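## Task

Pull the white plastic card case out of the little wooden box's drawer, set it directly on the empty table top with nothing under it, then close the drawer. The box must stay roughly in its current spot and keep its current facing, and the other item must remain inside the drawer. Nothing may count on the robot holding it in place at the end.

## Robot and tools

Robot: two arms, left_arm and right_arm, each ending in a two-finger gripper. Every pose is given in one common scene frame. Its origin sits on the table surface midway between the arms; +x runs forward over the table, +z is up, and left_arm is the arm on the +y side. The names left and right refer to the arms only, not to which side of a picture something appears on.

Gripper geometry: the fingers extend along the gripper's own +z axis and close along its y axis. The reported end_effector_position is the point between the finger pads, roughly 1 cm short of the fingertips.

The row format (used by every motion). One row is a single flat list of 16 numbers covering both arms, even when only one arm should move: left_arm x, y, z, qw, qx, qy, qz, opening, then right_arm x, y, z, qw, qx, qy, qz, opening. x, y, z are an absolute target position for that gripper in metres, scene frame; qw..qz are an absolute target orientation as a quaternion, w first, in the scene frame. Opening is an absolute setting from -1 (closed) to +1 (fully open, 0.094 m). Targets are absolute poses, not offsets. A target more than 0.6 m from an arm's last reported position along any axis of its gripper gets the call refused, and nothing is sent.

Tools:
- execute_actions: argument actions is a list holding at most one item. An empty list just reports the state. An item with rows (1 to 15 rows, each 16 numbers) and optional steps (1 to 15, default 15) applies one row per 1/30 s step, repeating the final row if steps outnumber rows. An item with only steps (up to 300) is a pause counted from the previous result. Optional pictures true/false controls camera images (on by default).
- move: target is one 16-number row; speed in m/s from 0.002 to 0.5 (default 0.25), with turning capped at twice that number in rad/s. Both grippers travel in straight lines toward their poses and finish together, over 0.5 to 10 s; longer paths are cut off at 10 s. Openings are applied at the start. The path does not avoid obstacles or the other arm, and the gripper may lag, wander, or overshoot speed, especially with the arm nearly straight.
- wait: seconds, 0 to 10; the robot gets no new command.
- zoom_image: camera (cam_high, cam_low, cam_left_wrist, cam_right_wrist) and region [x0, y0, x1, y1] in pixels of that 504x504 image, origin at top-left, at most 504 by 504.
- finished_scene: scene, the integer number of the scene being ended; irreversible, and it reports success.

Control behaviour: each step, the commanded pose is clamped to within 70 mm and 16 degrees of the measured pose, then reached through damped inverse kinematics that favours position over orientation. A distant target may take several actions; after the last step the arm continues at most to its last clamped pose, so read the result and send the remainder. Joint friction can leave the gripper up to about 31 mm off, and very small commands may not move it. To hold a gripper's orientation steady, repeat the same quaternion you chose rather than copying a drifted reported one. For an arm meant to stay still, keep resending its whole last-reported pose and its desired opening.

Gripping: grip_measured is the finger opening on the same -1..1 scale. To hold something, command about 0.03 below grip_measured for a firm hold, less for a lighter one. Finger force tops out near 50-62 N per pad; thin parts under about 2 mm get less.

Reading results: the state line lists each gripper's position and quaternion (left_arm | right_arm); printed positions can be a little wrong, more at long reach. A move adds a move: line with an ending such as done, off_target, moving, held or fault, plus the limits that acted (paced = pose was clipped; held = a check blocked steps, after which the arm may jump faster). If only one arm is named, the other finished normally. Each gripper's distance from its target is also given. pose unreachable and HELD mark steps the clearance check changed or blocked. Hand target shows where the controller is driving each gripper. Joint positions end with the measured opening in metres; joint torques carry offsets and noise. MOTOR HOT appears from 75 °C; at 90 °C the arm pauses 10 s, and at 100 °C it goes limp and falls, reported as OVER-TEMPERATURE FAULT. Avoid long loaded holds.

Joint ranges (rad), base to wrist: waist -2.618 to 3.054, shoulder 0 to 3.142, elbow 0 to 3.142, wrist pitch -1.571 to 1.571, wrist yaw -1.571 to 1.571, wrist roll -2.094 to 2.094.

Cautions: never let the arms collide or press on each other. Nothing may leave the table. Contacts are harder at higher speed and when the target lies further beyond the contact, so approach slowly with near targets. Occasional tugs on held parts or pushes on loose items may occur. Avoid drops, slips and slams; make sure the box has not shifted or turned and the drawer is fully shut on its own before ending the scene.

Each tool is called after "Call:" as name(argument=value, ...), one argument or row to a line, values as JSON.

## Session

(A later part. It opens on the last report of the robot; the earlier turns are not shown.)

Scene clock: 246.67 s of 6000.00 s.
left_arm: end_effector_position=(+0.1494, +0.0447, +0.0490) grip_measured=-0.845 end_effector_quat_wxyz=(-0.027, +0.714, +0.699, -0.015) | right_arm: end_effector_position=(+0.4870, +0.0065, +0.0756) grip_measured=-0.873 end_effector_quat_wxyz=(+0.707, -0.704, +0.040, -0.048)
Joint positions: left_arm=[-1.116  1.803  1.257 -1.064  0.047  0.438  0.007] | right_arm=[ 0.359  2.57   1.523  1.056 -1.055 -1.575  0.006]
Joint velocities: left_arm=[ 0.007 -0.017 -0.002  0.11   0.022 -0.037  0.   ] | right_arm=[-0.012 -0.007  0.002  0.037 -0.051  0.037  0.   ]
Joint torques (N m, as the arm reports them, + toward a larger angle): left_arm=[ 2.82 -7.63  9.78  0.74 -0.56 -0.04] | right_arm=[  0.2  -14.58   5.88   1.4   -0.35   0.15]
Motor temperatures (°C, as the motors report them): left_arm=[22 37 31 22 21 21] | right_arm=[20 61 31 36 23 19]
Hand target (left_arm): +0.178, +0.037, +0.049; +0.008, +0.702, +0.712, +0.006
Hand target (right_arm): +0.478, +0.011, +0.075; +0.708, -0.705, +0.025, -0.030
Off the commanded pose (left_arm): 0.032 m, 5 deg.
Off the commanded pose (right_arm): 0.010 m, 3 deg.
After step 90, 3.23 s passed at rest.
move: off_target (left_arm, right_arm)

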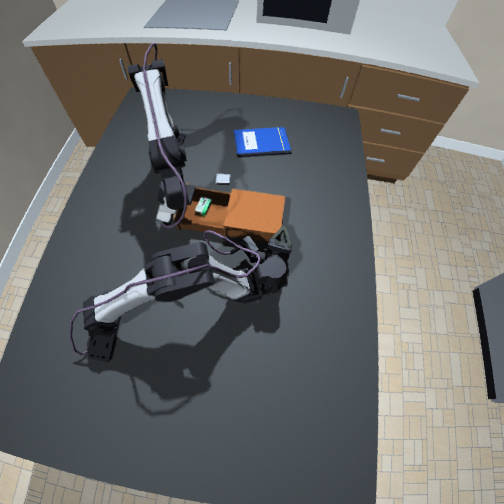

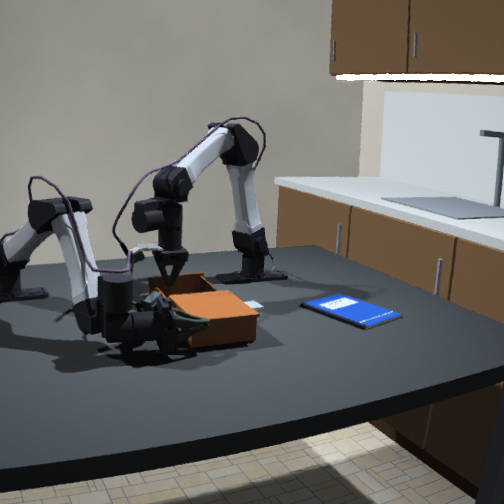

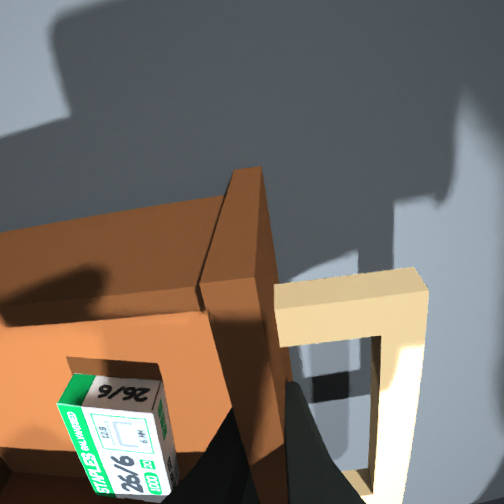

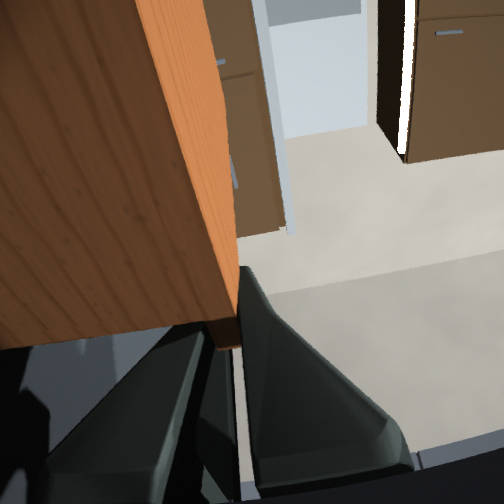

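Call:
move(
  target=[0.25,0.048,0.048,0.01,0.705,0.705,0.01,-1,0.458,0.014,0.075,0.708,-0.706,0.0,0.0,-1],
  speed=0.025,
)

Scene clock: 271.30 s of 6000.00 s.
left_arm: end_effector_position=(+0.1745, +0.0609, +0.0663) grip_measured=-0.846 end_effector_quat_wxyz=(-0.076, +0.739, +0.666, -0.064) | right_arm: end_effector_position=(+0.5019, -0.0051, +0.0757) grip_measured=-0.873 end_effector_quat_wxyz=(+0.705, -0.703, +0.062, -0.071)
Joint positions: left_arm=[-0.963  1.852  1.375 -1.225  0.151  0.684  0.007] | right_arm=[ 0.337  2.57   1.523  1.057 -1.012 -1.575  0.006]
Joint velocities: left_arm=[ 0.017 -0.002  0.012  0.051 -0.007 -0.022 -0.001] | right_arm=[ 0.002 -0.002 -0.012 -0.007  0.051 -0.007  0.001]
Joint torques (N m, as the arm reports them, + toward a larger angle): left_arm=[ 5.19 -6.55  9.93  1.6  -1.3  -0.63] | right_arm=[  2.31 -15.12   4.86   1.49  -1.38   0.25]
Motor temperatures (°C, as the motors report them): left_arm=[23 36 33 22 21 21] | right_arm=[20 62 31 37 24 19]
Hand target (left_arm): +0.242, +0.052, +0.057; +0.006, +0.704, +0.710, +0.004
Hand target (right_arm): +0.462, +0.013, +0.074; +0.708, -0.706, +0.002, -0.002
Off the commanded pose (left_arm): 0.079 m, 14 deg.
Off the commanded pose (right_arm): 0.048 m, 11 deg.
After step 90, 17.37 s passed at rest.
move: off_target (left_arm, right_arm)

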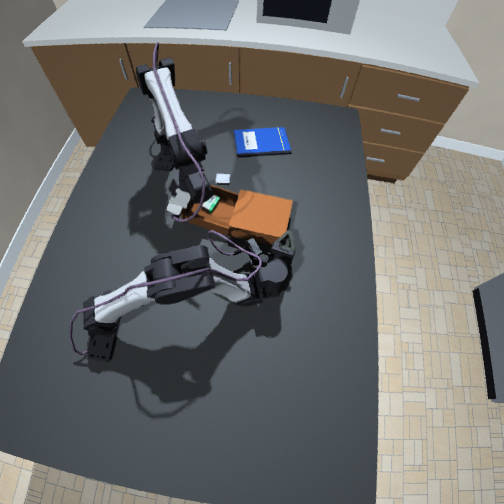

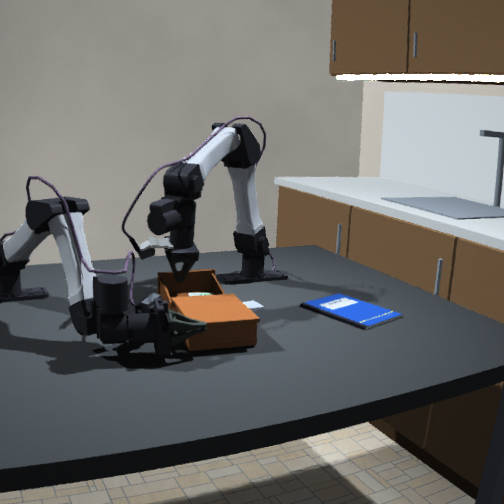

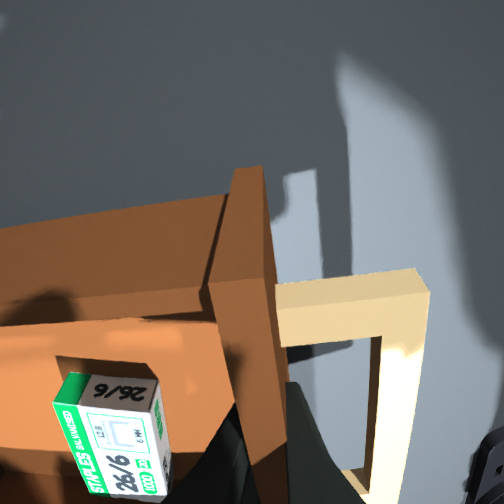

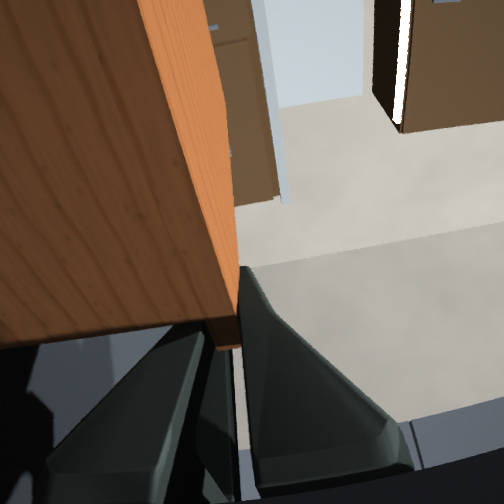

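Call:
move(
  target=[0.15,0.05,0.05,0.0,0.71,0.70,0.0,-1,0.478,0.011,0.075,0.708,-0.705,0.025,-0.03,-1],
  speed=0.025,
)

Call:
zoom_image(
  camera="cam_high",
  region=[150, 150, 320, 280],
)

Call:
zoom_image(
  camera="cam_low",
  region=[100, 230, 300, 370],
)

Scene clock: 282.97 s of 6000.00 s.
left_arm: end_effector_position=(+0.1515, +0.0495, +0.0490) grip_measured=-0.845 end_effector_quat_wxyz=(-0.009, +0.713, +0.701, -0.007) | right_arm: end_effector_position=(+0.4909, +0.0021, +0.0757) grip_measured=-0.873 end_effector_quat_wxyz=(+0.707, -0.704, +0.044, -0.054)
Joint positions: left_arm=[-1.119  1.766  1.213 -1.03   0.02   0.431  0.007] | right_arm=[ 0.349  2.57   1.523  1.058 -1.051 -1.576  0.006]
Joint velocities: left_arm=[ 0.032  0.017 -0.002 -0.007  0.022 -0.081 -0.   ] | right_arm=[-0.007 -0.022  0.012 -0.037 -0.007  0.007 -0.   ]
Joint torques (N m, as the arm reports them, + toward a larger angle): left_arm=[ -0.78 -10.85   5.25   0.5   -0.22  -0.18] | right_arm=[  0.83 -14.4    5.93   1.41  -0.39   0.21]
Motor temperatures (°C, as the motors report them): left_arm=[23 36 33 23 22 21] | right_arm=[20 63 30 37 25 19]
Hand target (left_arm): +0.151, +0.051, +0.049; +0.000, +0.713, +0.702, +0.001
Hand target (right_arm): +0.478, +0.011, +0.075; +0.708, -0.705, +0.025, -0.030
Off the commanded pose (left_arm): 0.002 m, 1 deg.
Off the commanded pose (right_arm): 0.016 m, 3 deg.
After step 90, 4.07 s passed at rest.
move: off_target (right_arm)

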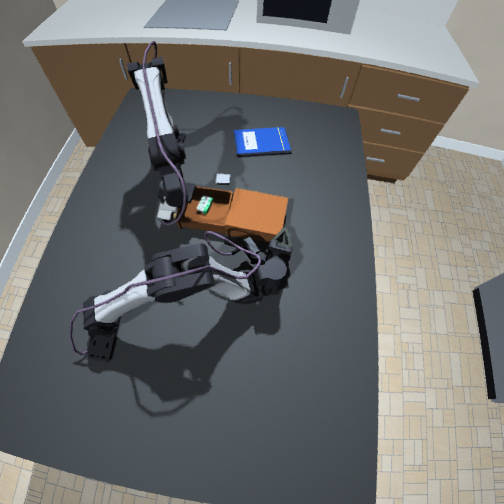

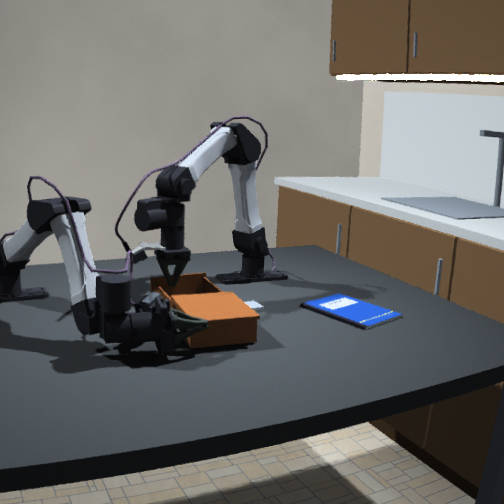

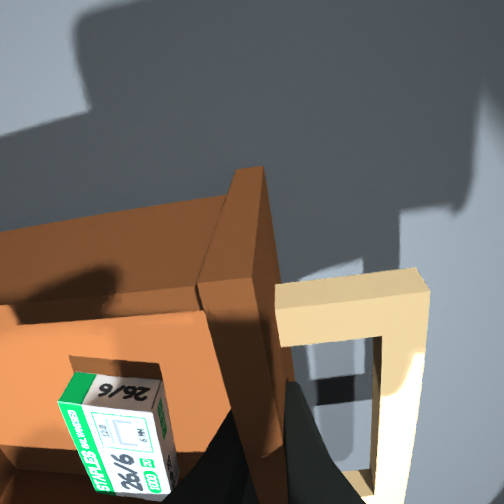

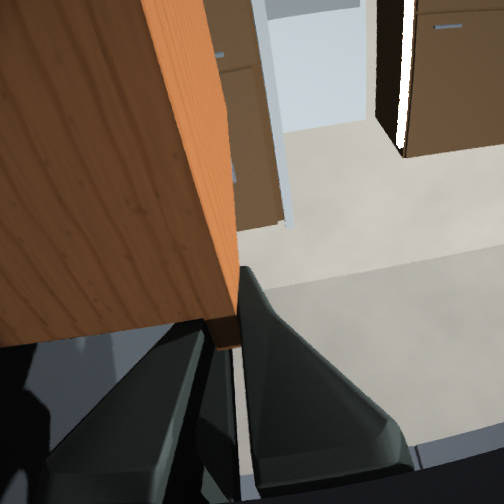

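Region (150, 150, 320, 280) of cam_high's 504x504 image, scaled by 2.965, with more detail than that image has; it fills the top 385 rows of this view, and the rest is white.

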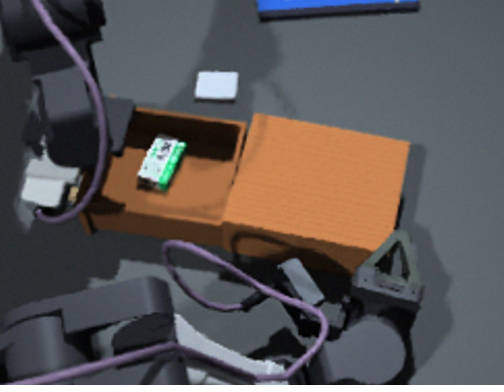

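Region (100, 230, 300, 370) of cam_low's 504x504 image, scaled by 2.520, with more detail than that image has; it fills the top 353 rows of this view, and the rest is white.

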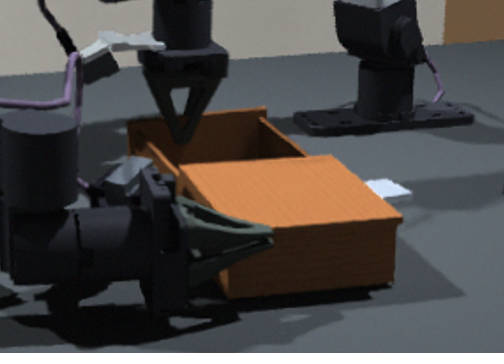

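Call:
move(
  target=[0.115,0.055,0.062,0.02,0.71,0.70,0.02,-1,0.462,0.018,0.075,0.708,-0.706,-0.01,0.0,-1],
  speed=0.03,
)

Call:
zoom_image(
  camera="cam_high",
  region=[150, 150, 320, 280],
)

Call:
zoom_image(
  camera="cam_low",
  region=[100, 230, 300, 370],
)

Scene clock: 300.80 s of 6000.00 s.
left_arm: end_effector_position=(+0.1190, +0.0478, +0.0624) grip_measured=-0.845 end_effector_quat_wxyz=(+0.022, +0.712, +0.702, +0.010) | right_arm: end_effector_position=(+0.4709, +0.0103, +0.0756) grip_measured=-0.873 end_effector_quat_wxyz=(+0.708, -0.706, +0.008, -0.018)
Joint positions: left_arm=[-1.255  1.678  1.166 -1.029 -0.039  0.291  0.007] | right_arm=[ 0.364  2.57   1.523  1.058 -1.137 -1.576  0.006]
Joint velocities: left_arm=[-0.007 -0.002 -0.002 -0.066 -0.037  0.051  0.001] | right_arm=[-0.002  0.002 -0.017 -0.037  0.007 -0.022  0.001]
Joint torques (N m, as the arm reports them, + toward a larger angle): left_arm=[-0.79 -9.94  5.4   0.35 -0.23 -0.16] | right_arm=[  0.64 -14.09   6.61   1.31  -0.31   0.16]
Motor temperatures (°C, as the motors report them): left_arm=[23 38 32 23 21 21] | right_arm=[20 63 31 37 24 19]
Hand target (left_arm): +0.116, +0.056, +0.061; +0.020, +0.712, +0.702, +0.021
Hand target (right_arm): +0.462, +0.017, +0.075; +0.709, -0.705, -0.010, -0.000
Off the commanded pose (left_arm): 0.008 m, 1 deg.
Off the commanded pose (right_arm): 0.012 m, 3 deg.
After step 90, 12.03 s passed at rest.
move: off_target (right_arm)

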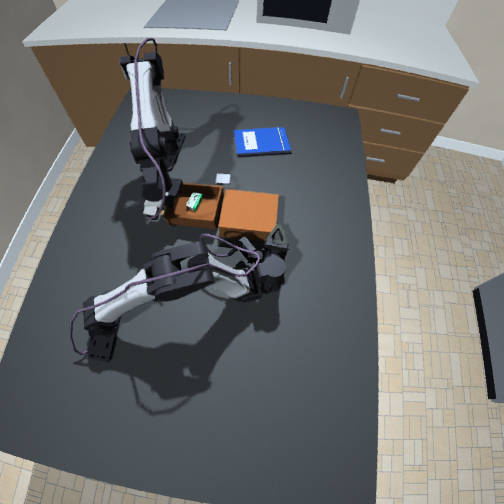

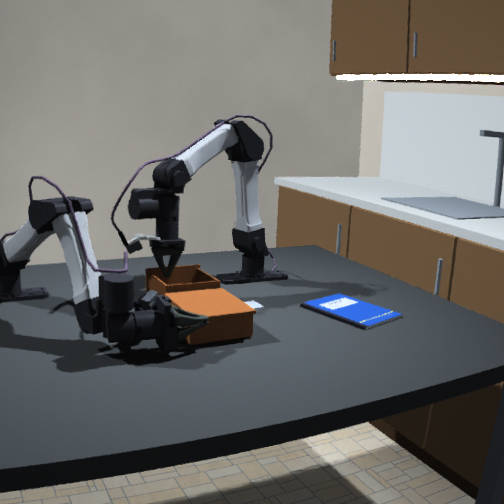

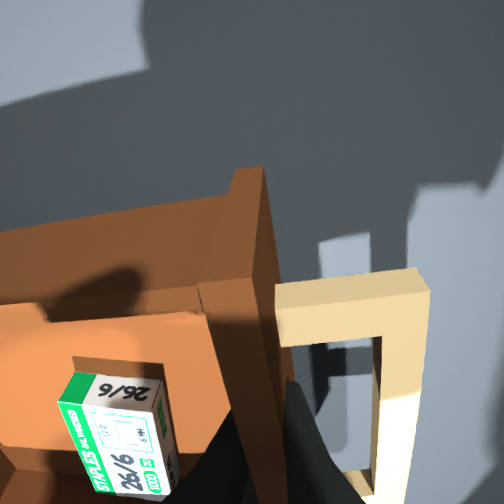

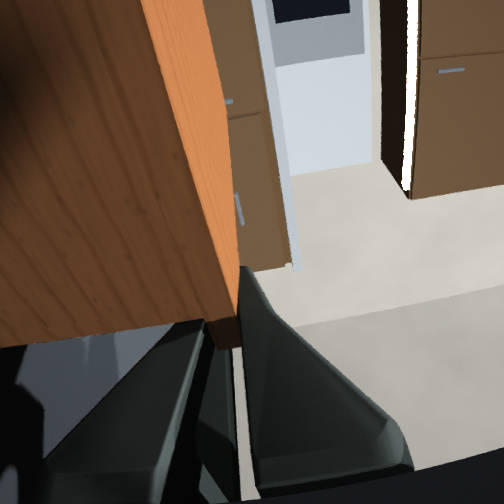

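Region (150, 150, 320, 280) of cam_high's 504x504 image, scaled by 2.965, with more detail than that image has; it fills the top 385 rows of this view, and the rest is white.

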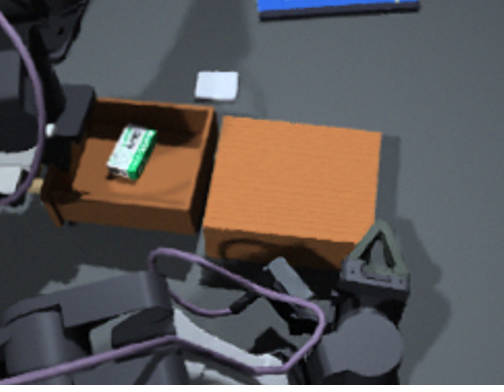

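Region (100, 230, 300, 370) of cam_low's 504x504 image, scaled by 2.520, with more detail than that image has; it fills the top 353 rows of this view, and the rest is white.

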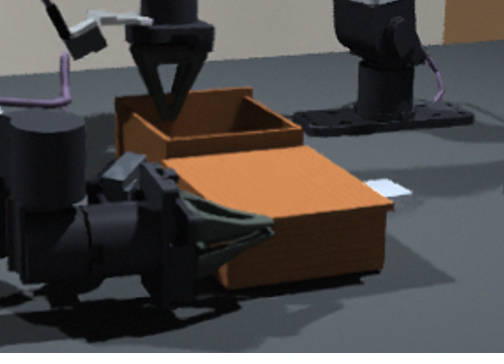

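Call:
move(
  target=[0.122,0.036,0.054,0.02,0.71,0.70,0.015,-1,0.462,0.018,0.075,0.708,-0.706,-0.01,0.0,-1],
  speed=0.02,
)

Call:
zoom_image(
  camera="cam_high",
  region=[150, 150, 320, 280],
)

Call:
zoom_image(
  camera="cam_low",
  region=[100, 230, 300, 370],
)

Scene clock: 311.73 s of 6000.00 s.
left_arm: end_effector_position=(+0.1181, +0.0494, +0.0488) grip_measured=-0.845 end_effector_quat_wxyz=(+0.002, +0.711, +0.703, +0.020) | right_arm: end_effector_position=(+0.4708, +0.0103, +0.0755) grip_measured=-0.873 end_effector_quat_wxyz=(+0.708, -0.706, +0.008, -0.018)
Joint positions: left_arm=[-1.255  1.727  1.166 -1.025 -0.037  0.289  0.007] | right_arm=[ 0.364  2.57   1.523  1.057 -1.138 -1.576  0.006]
Joint velocities: left_arm=[-0.017 -0.012 -0.012 -0.051 -0.037 -0.007 -0.   ] | right_arm=[ 0.002 -0.007 -0.002  0.037 -0.007  0.007 -0.001]
Joint torques (N m, as the arm reports them, + toward a larger angle): left_arm=[-0.28 -7.98 10.28  0.47 -0.15 -0.09] | right_arm=[  0.77 -13.95   6.74   1.27  -0.25   0.12]
Motor temperatures (°C, as the motors report them): left_arm=[23 38 32 22 21 21] | right_arm=[20 63 31 37 24 19]
Hand target (left_arm): +0.122, +0.036, +0.054; +0.020, +0.712, +0.702, +0.015
Hand target (right_arm): +0.462, +0.018, +0.075; +0.708, -0.706, -0.010, -0.000
Off the commanded pose (left_arm): 0.015 m, 2 deg.
Off the commanded pose (right_arm): 0.012 m, 3 deg.
After step 90, 6.43 s passed at rest.
move: off_target (left_arm, right_arm)

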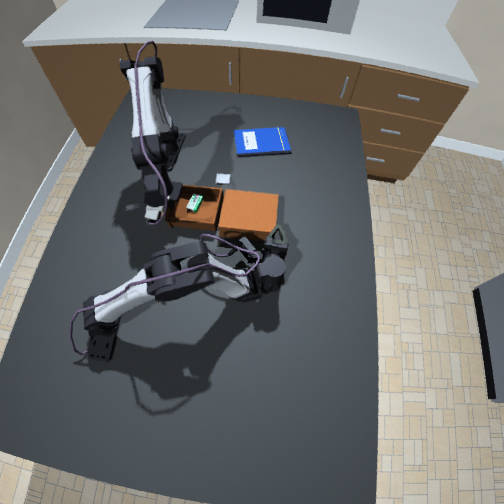

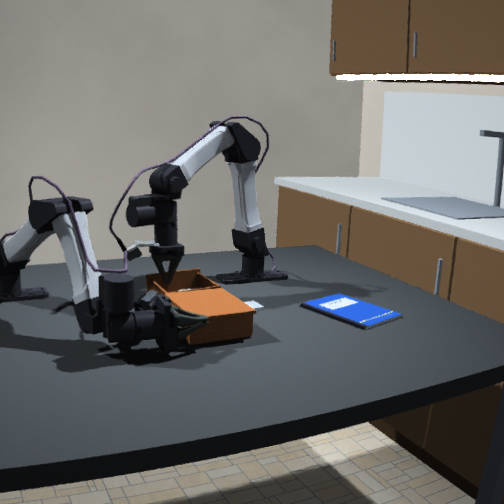

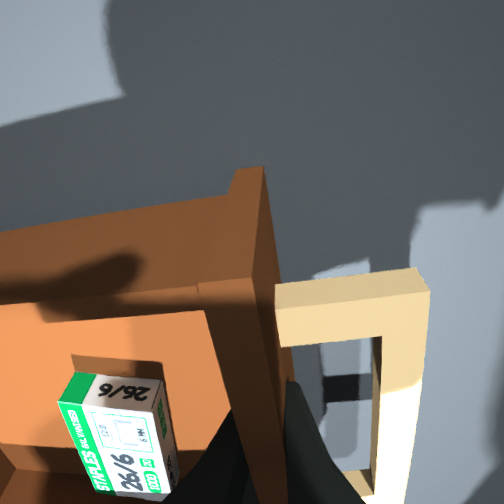

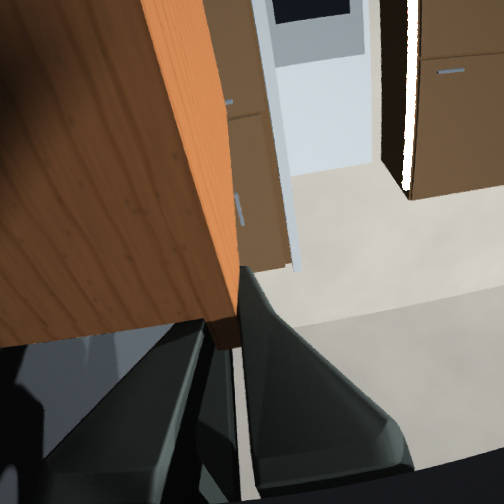

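Region (150, 150, 320, 280) of cam_high's 504x504 image, scaled by 2.965, with more detail than that image has; it fills the top 385 rows of this view, and the rest is white.

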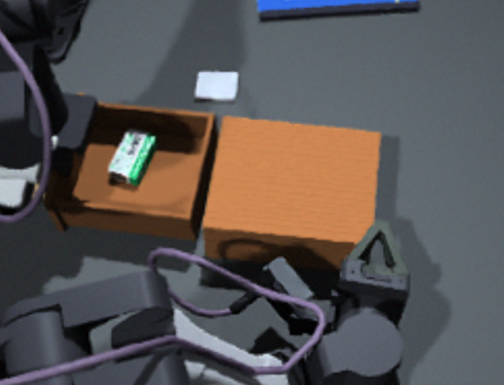

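Region (100, 230, 300, 370) of cam_low's 504x504 image, scaled by 2.520, with more detail than that image has; it fills the top 353 rows of this view, and the rest is white.

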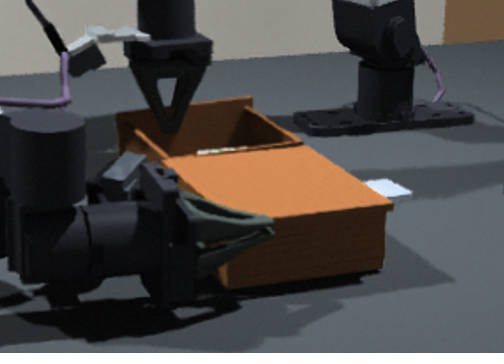

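Call:
move(
  target=[0.122,0.022,0.058,0.025,0.71,0.70,0.01,-1,0.462,0.018,0.075,0.708,-0.706,-0.01,0.0,-1],
  speed=0.02,
)

Call:
zoom_image(
  camera="cam_high",
  region=[150, 150, 320, 280],
)

Call:
zoom_image(
  camera="cam_low",
  region=[100, 230, 300, 370],
)

Scene clock: 329.67 s of 6000.00 s.
left_arm: end_effector_position=(+0.1223, +0.0321, +0.0540) grip_measured=-0.845 end_effector_quat_wxyz=(+0.013, +0.711, +0.703, +0.011) | right_arm: end_effector_position=(+0.4706, +0.0103, +0.0755) grip_measured=-0.873 end_effector_quat_wxyz=(+0.708, -0.706, +0.007, -0.018)
Joint positions: left_arm=[-1.255  1.761  1.228 -1.025 -0.033  0.288  0.007] | right_arm=[ 0.364  2.57   1.523  1.057 -1.138 -1.576  0.006]
Joint velocities: left_arm=[-0.007 -0.002 -0.012  0.066 -0.022  0.037  0.   ] | right_arm=[ 0.007 -0.002 -0.002 -0.066  0.007  0.007 -0.001]
Joint torques (N m, as the arm reports them, + toward a larger angle): left_arm=[-0.93 -8.33  9.79  0.45 -0.15 -0.17] | right_arm=[  0.74 -14.04   6.64   1.31  -0.33   0.15]
Motor temperatures (°C, as the motors report them): left_arm=[23 37 34 22 21 21] | right_arm=[20 63 32 36 24 19]
Hand target (left_arm): +0.122, +0.022, +0.058; +0.025, +0.712, +0.702, +0.010
Hand target (right_arm): +0.462, +0.018, +0.075; +0.708, -0.706, -0.010, -0.000
Off the commanded pose (left_arm): 0.011 m, 1 deg.
Off the commanded pose (right_arm): 0.012 m, 3 deg.
After step 90, 13.27 s passed at rest.
move: off_target (left_arm, right_arm)

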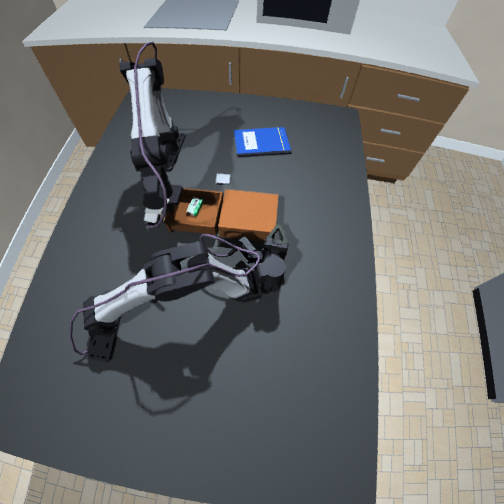

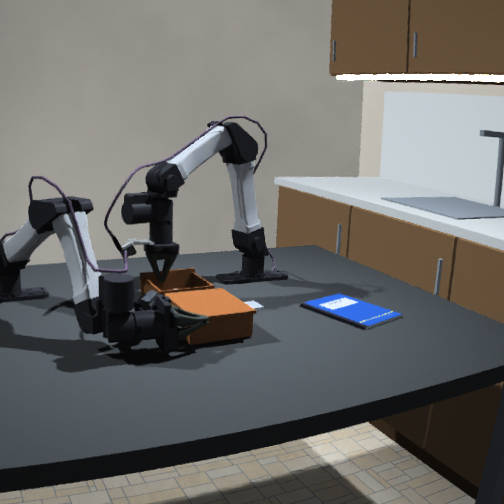

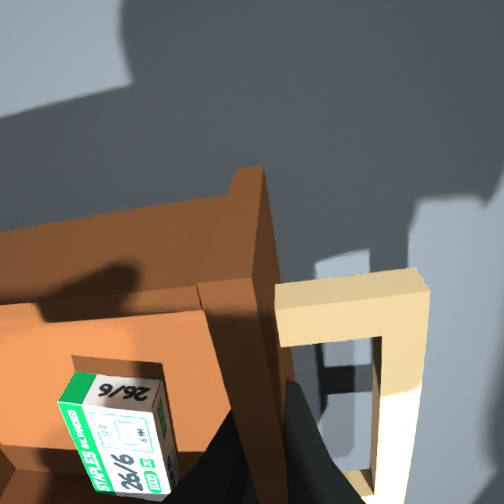

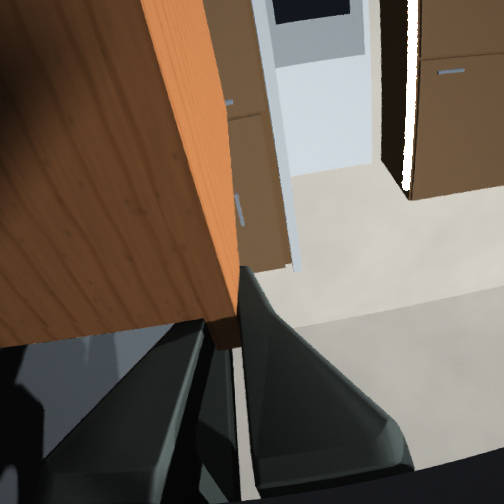

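Region (150, 150, 320, 280) of cam_high's 504x504 image, scaled by 2.965, with more detail than that image has; it fills the top 385 rows of this view, and the rest is white.

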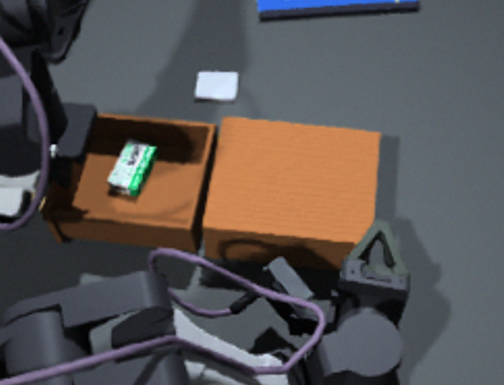

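Region (100, 230, 300, 370) of cam_low's 504x504 image, scaled by 2.520, with more detail than that image has; it fills the top 353 rows of this view, and the rest is white.

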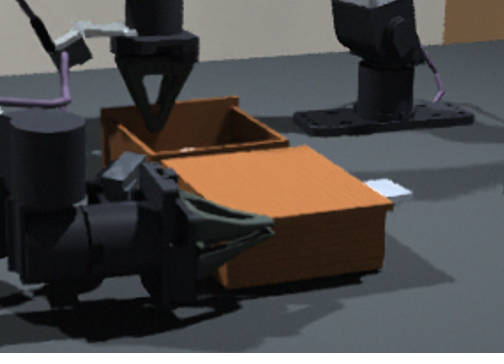

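Call:
move(
  target=[0.16,0.024,0.056,0.025,0.71,0.70,0.01,-1,0.462,0.018,0.075,0.708,-0.706,-0.01,0.0,-1],
  speed=0.015,
)

Call:
move(
  target=[0.165,0.024,0.046,0.02,0.71,0.70,0.005,-1,0.462,0.018,0.075,0.708,-0.706,-0.01,0.0,-1],
  speed=0.004,
)

Call:
zoom_image(
  camera="cam_high",
  region=[150, 150, 320, 280],
)

Call:
zoom_image(
  camera="cam_low",
  region=[100, 230, 300, 370],
)

Scene clock: 342.00 s of 6000.00 s.
left_arm: end_effector_position=(+0.1352, +0.0340, +0.0545) grip_measured=-0.845 end_effector_quat_wxyz=(-0.009, +0.706, +0.708, -0.005) | right_arm: end_effector_position=(+0.4741, +0.0102, +0.0755) grip_measured=-0.873 end_effector_quat_wxyz=(+0.708, -0.705, +0.014, -0.025)
Joint positions: left_arm=[-1.188  1.789  1.264 -1.057  0.017  0.343  0.007] | right_arm=[ 0.364  2.57   1.523  1.057 -1.118 -1.577  0.006]
Joint velocities: left_arm=[ 0.012 -0.007  0.012  0.037  0.022 -0.037  0.   ] | right_arm=[-0.002 -0.002  0.012  0.022  0.007  0.022 -0.   ]
Joint torques (N m, as the arm reports them, + toward a larger angle): left_arm=[ 2.2  -8.14  9.97  0.73 -0.5   0.42] | right_arm=[  0.76 -13.94   6.67   1.27  -0.47   0.13]
Motor temperatures (°C, as the motors report them): left_arm=[23 36 35 22 21 21] | right_arm=[20 64 32 36 24 19]
Hand target (left_arm): +0.159, +0.024, +0.057; +0.025, +0.711, +0.703, +0.009
Hand target (right_arm): +0.462, +0.018, +0.075; +0.708, -0.706, -0.010, -0.000
Off the commanded pose (left_arm): 0.027 m, 4 deg.
Off the commanded pose (right_arm): 0.014 m, 4 deg.
After step 90, 6.53 s passed at rest.
move: off_target (left_arm, right_arm)

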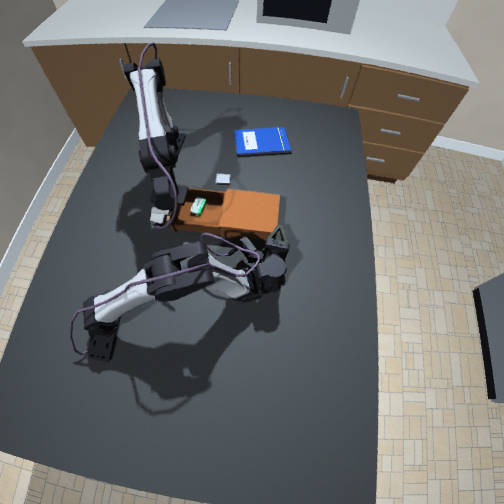

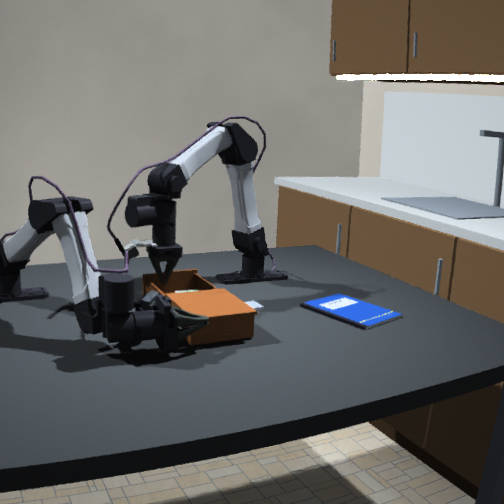

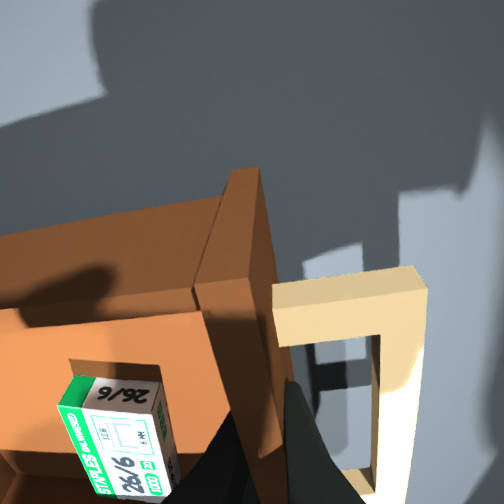

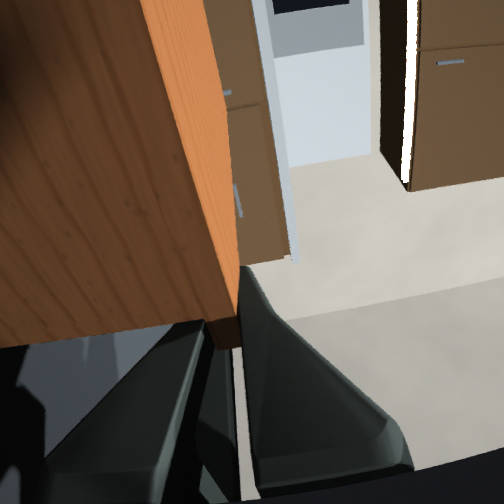

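Scene clock: 350.93 s of 6000.00 s.
left_arm: end_effector_position=(+0.1368, +0.0340, +0.0492) grip_measured=-0.845 end_effector_quat_wxyz=(-0.019, +0.711, +0.703, -0.014) | right_arm: end_effector_position=(+0.4752, +0.0100, +0.0755) grip_measured=-0.873 end_effector_quat_wxyz=(+0.708, -0.705, +0.017, -0.027)
Joint positions: left_arm=[-1.17   1.807  1.264 -1.05   0.041  0.374  0.007] | right_arm=[ 0.364  2.57   1.523  1.056 -1.113 -1.577  0.006]
Joint velocities: left_arm=[-0.002 -0.007 -0.007 -0.066 -0.081 -0.051  0.001] | right_arm=[-0.002 -0.007 -0.007 -0.022 -0.007 -0.022 -0.001]
Joint torques (N m, as the arm reports them, + toward a larger angle): left_arm=[ 2.41 -7.98  8.78  0.89 -0.58  0.3 ] | right_arm=[  0.69 -13.96   6.83   1.28  -0.52   0.14]
Motor temperatures (°C, as the motors report them): left_arm=[23 36 35 22 21 21] | right_arm=[20 64 32 36 24 19]
Hand target (left_arm): +0.164, +0.025, +0.047; +0.019, +0.711, +0.703, +0.005
Hand target (right_arm): +0.462, +0.018, +0.075; +0.708, -0.706, -0.010, -0.000
Off the commanded pose (left_arm): 0.030 m, 5 deg.
Off the commanded pose (right_arm): 0.015 m, 4 deg.
move: off_target (left_arm, right_arm)

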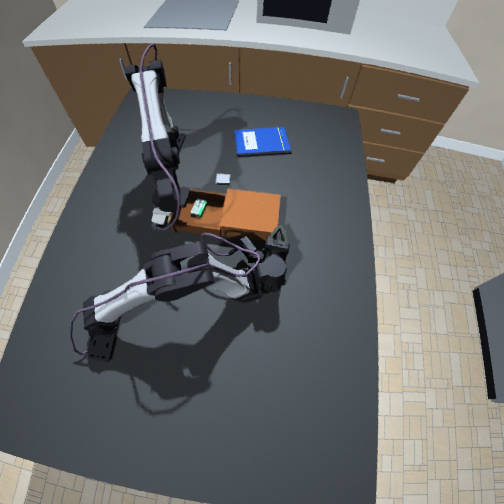

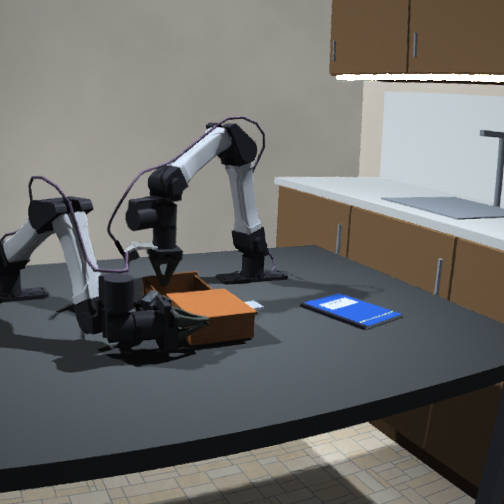

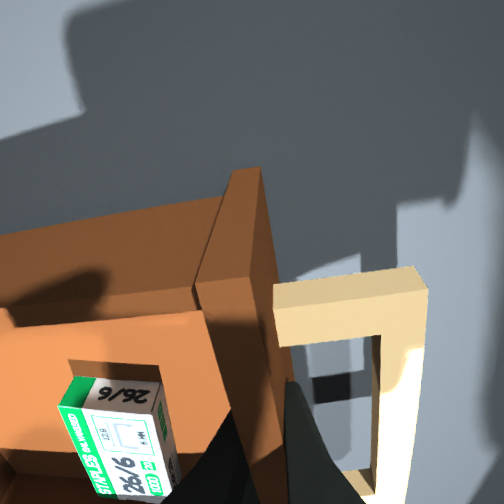

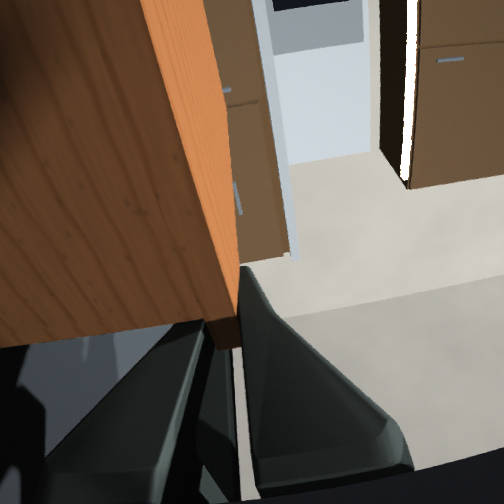

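Region (150, 150, 320, 280) of cam_high's 504x504 image, scaled by 2.965, with more detail than that image has; it fills the top 385 rows of this view, and the rest is white.

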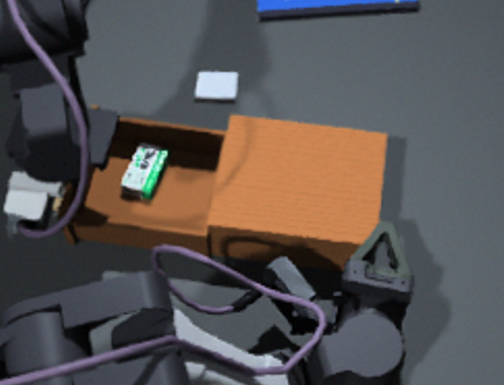

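Region (100, 230, 300, 370) of cam_low's 504x504 image, scaled by 2.520, with more detail than that image has; it fills the top 353 rows of this view, and the rest is white.

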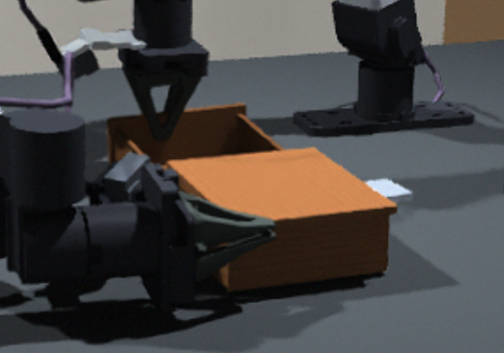

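Call:
move(
  target=[0.15,0.03,0.054,0.04,0.708,0.703,0.03,-1,0.462,0.018,0.075,0.708,-0.706,-0.01,0.0,-1],
  speed=0.01,
)

Call:
move(
  target=[0.155,0.055,0.052,0.03,0.708,0.703,0.035,-1,0.462,0.018,0.075,0.708,-0.706,-0.01,0.0,-1],
  speed=0.005,
)

Call:
zoom_image(
  camera="cam_high",
  region=[150, 150, 320, 280],
)

Call:
zoom_image(
  camera="cam_low",
  region=[100, 230, 300, 370],
)

Scene clock: 370.53 s of 6000.00 s.
left_arm: end_effector_position=(+0.1361, +0.0303, +0.0517) grip_measured=-0.845 end_effector_quat_wxyz=(-0.001, +0.708, +0.707, +0.000) | right_arm: end_effector_position=(+0.4750, +0.0098, +0.0755) grip_measured=-0.873 end_effector_quat_wxyz=(+0.708, -0.705, +0.016, -0.026)
Joint positions: left_arm=[-1.198  1.799  1.264 -1.039  0.     0.336  0.007] | right_arm=[ 0.364  2.57   1.523  1.056 -1.115 -1.577  0.006]
Joint velocities: left_arm=[ 0.002  0.012 -0.017  0.037 -0.066  0.022 -0.001] | right_arm=[-0.002  0.007  0.012 -0.037 -0.037 -0.007  0.   ]
Joint torques (N m, as the arm reports them, + toward a larger angle): left_arm=[ -0.28 -11.89   5.13   0.81  -0.77  -0.06] | right_arm=[  0.67 -14.03   6.79   1.33  -0.51   0.17]
Motor temperatures (°C, as the motors report them): left_arm=[23 37 34 22 21 21] | right_arm=[20 64 33 36 24 19]
Hand target (left_arm): +0.150, +0.030, +0.054; +0.038, +0.708, +0.704, +0.029
Hand target (right_arm): +0.462, +0.018, +0.075; +0.708, -0.706, -0.009, -0.001
Off the commanded pose (left_arm): 0.014 m, 6 deg.
Off the commanded pose (right_arm): 0.015 m, 4 deg.
After step 90, 9.03 s passed at rest.
move: off_target (left_arm, right_arm)

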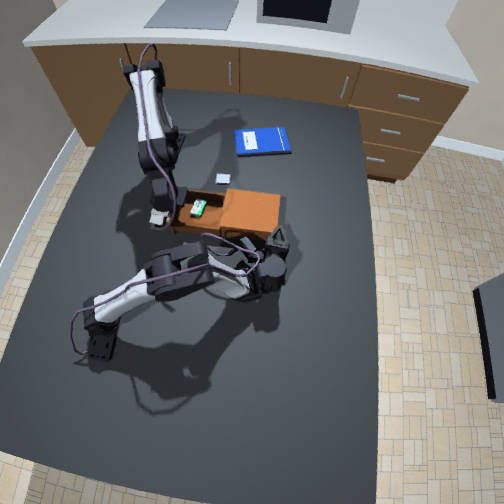

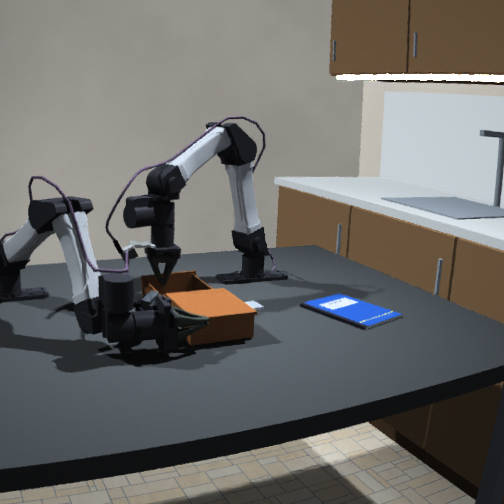

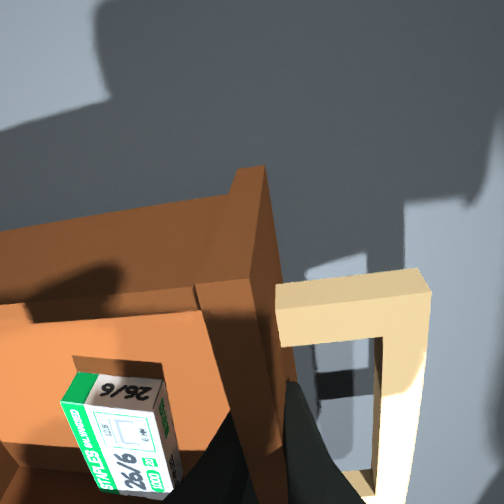

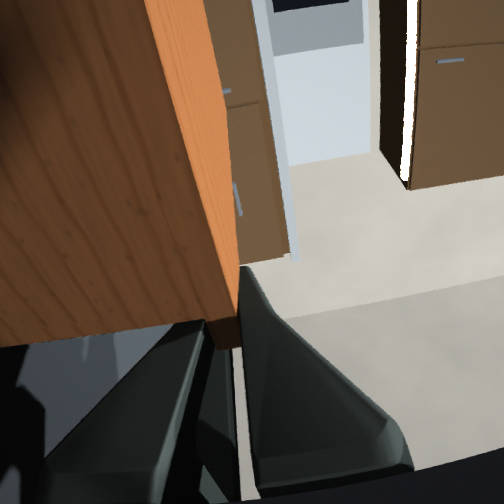

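Scene clock: 380.07 s of 6000.00 s.
left_arm: end_effector_position=(+0.1365, +0.0440, +0.0500) grip_measured=-0.845 end_effector_quat_wxyz=(+0.011, +0.722, +0.692, +0.001) | right_arm: end_effector_position=(+0.4743, +0.0097, +0.0752) grip_measured=-0.873 end_effector_quat_wxyz=(+0.708, -0.706, +0.015, -0.024)
Joint positions: left_arm=[-1.188  1.735  1.18  -0.997 -0.01   0.388  0.007] | right_arm=[ 0.363  2.57   1.523  1.055 -1.119 -1.577  0.006]
Joint velocities: left_arm=[-0.022  0.007 -0.002 -0.007 -0.066 -0.066 -0.   ] | right_arm=[ 0.007 -0.002 -0.002  0.022 -0.007 -0.022 -0.001]
Joint torques (N m, as the arm reports them, + toward a larger angle): left_arm=[  1.82 -10.85   5.45   0.49  -0.69  -0.18] | right_arm=[  0.74 -13.96   6.69   1.32  -0.47   0.16]
Motor temperatures (°C, as the motors report them): left_arm=[23 38 33 22 21 21] | right_arm=[20 65 33 36 24 19]
Hand target (left_arm): +0.154, +0.055, +0.052; +0.029, +0.709, +0.704, +0.034
Hand target (right_arm): +0.462, +0.018, +0.075; +0.708, -0.706, -0.010, -0.000
Off the commanded pose (left_arm): 0.022 m, 5 deg.
Off the commanded pose (right_arm): 0.015 m, 4 deg.
move: off_target (left_arm, right_arm)

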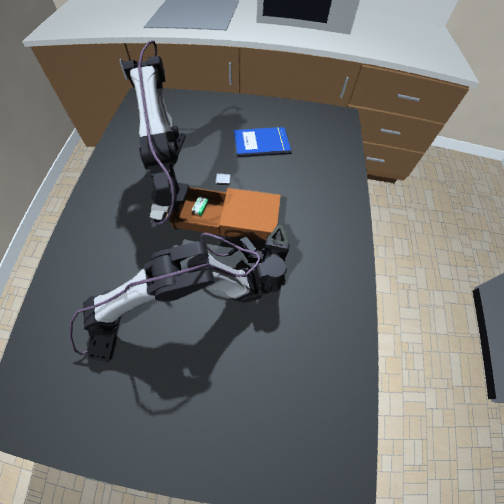

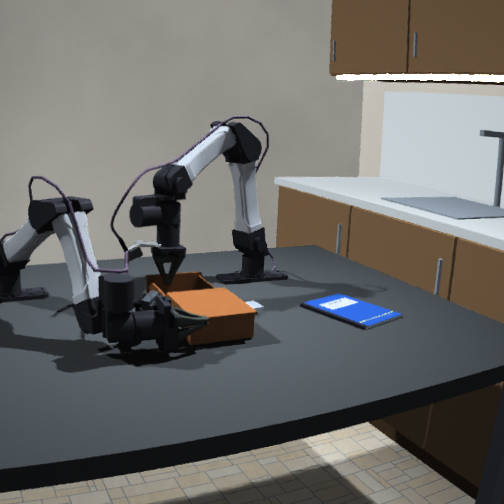

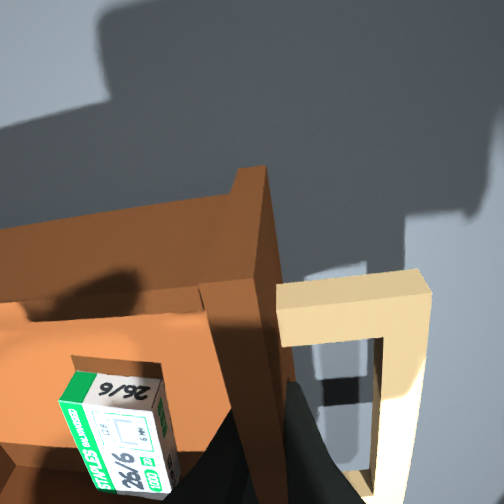

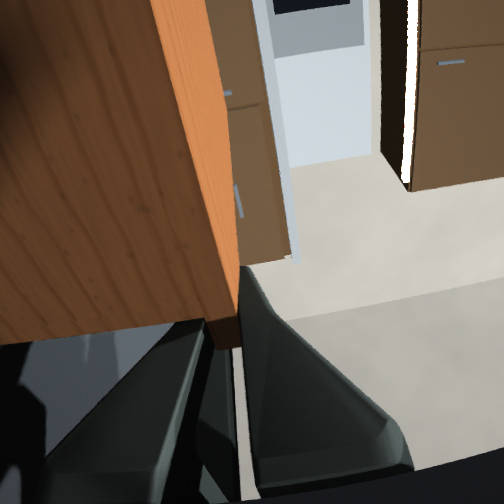

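Region (150, 150, 320, 280) of cam_high's 504x504 image, scaled by 2.965, with more detail than that image has; it fills the top 385 rows of this view, and the rest is white.

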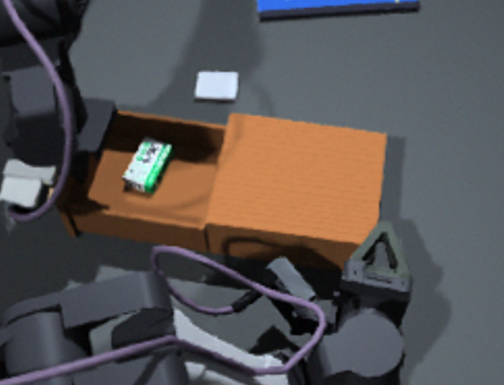

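Region (100, 230, 300, 370) of cam_low's 504x504 image, scaled by 2.520, with more detail than that image has; it fills the top 353 rows of this view, and the rest is white.

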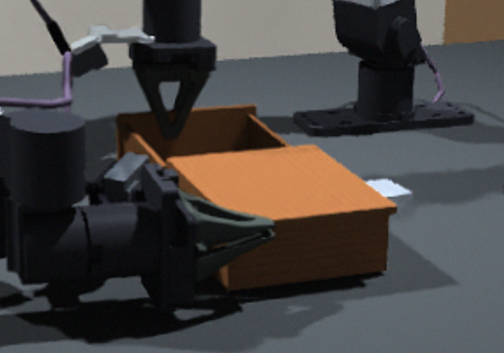

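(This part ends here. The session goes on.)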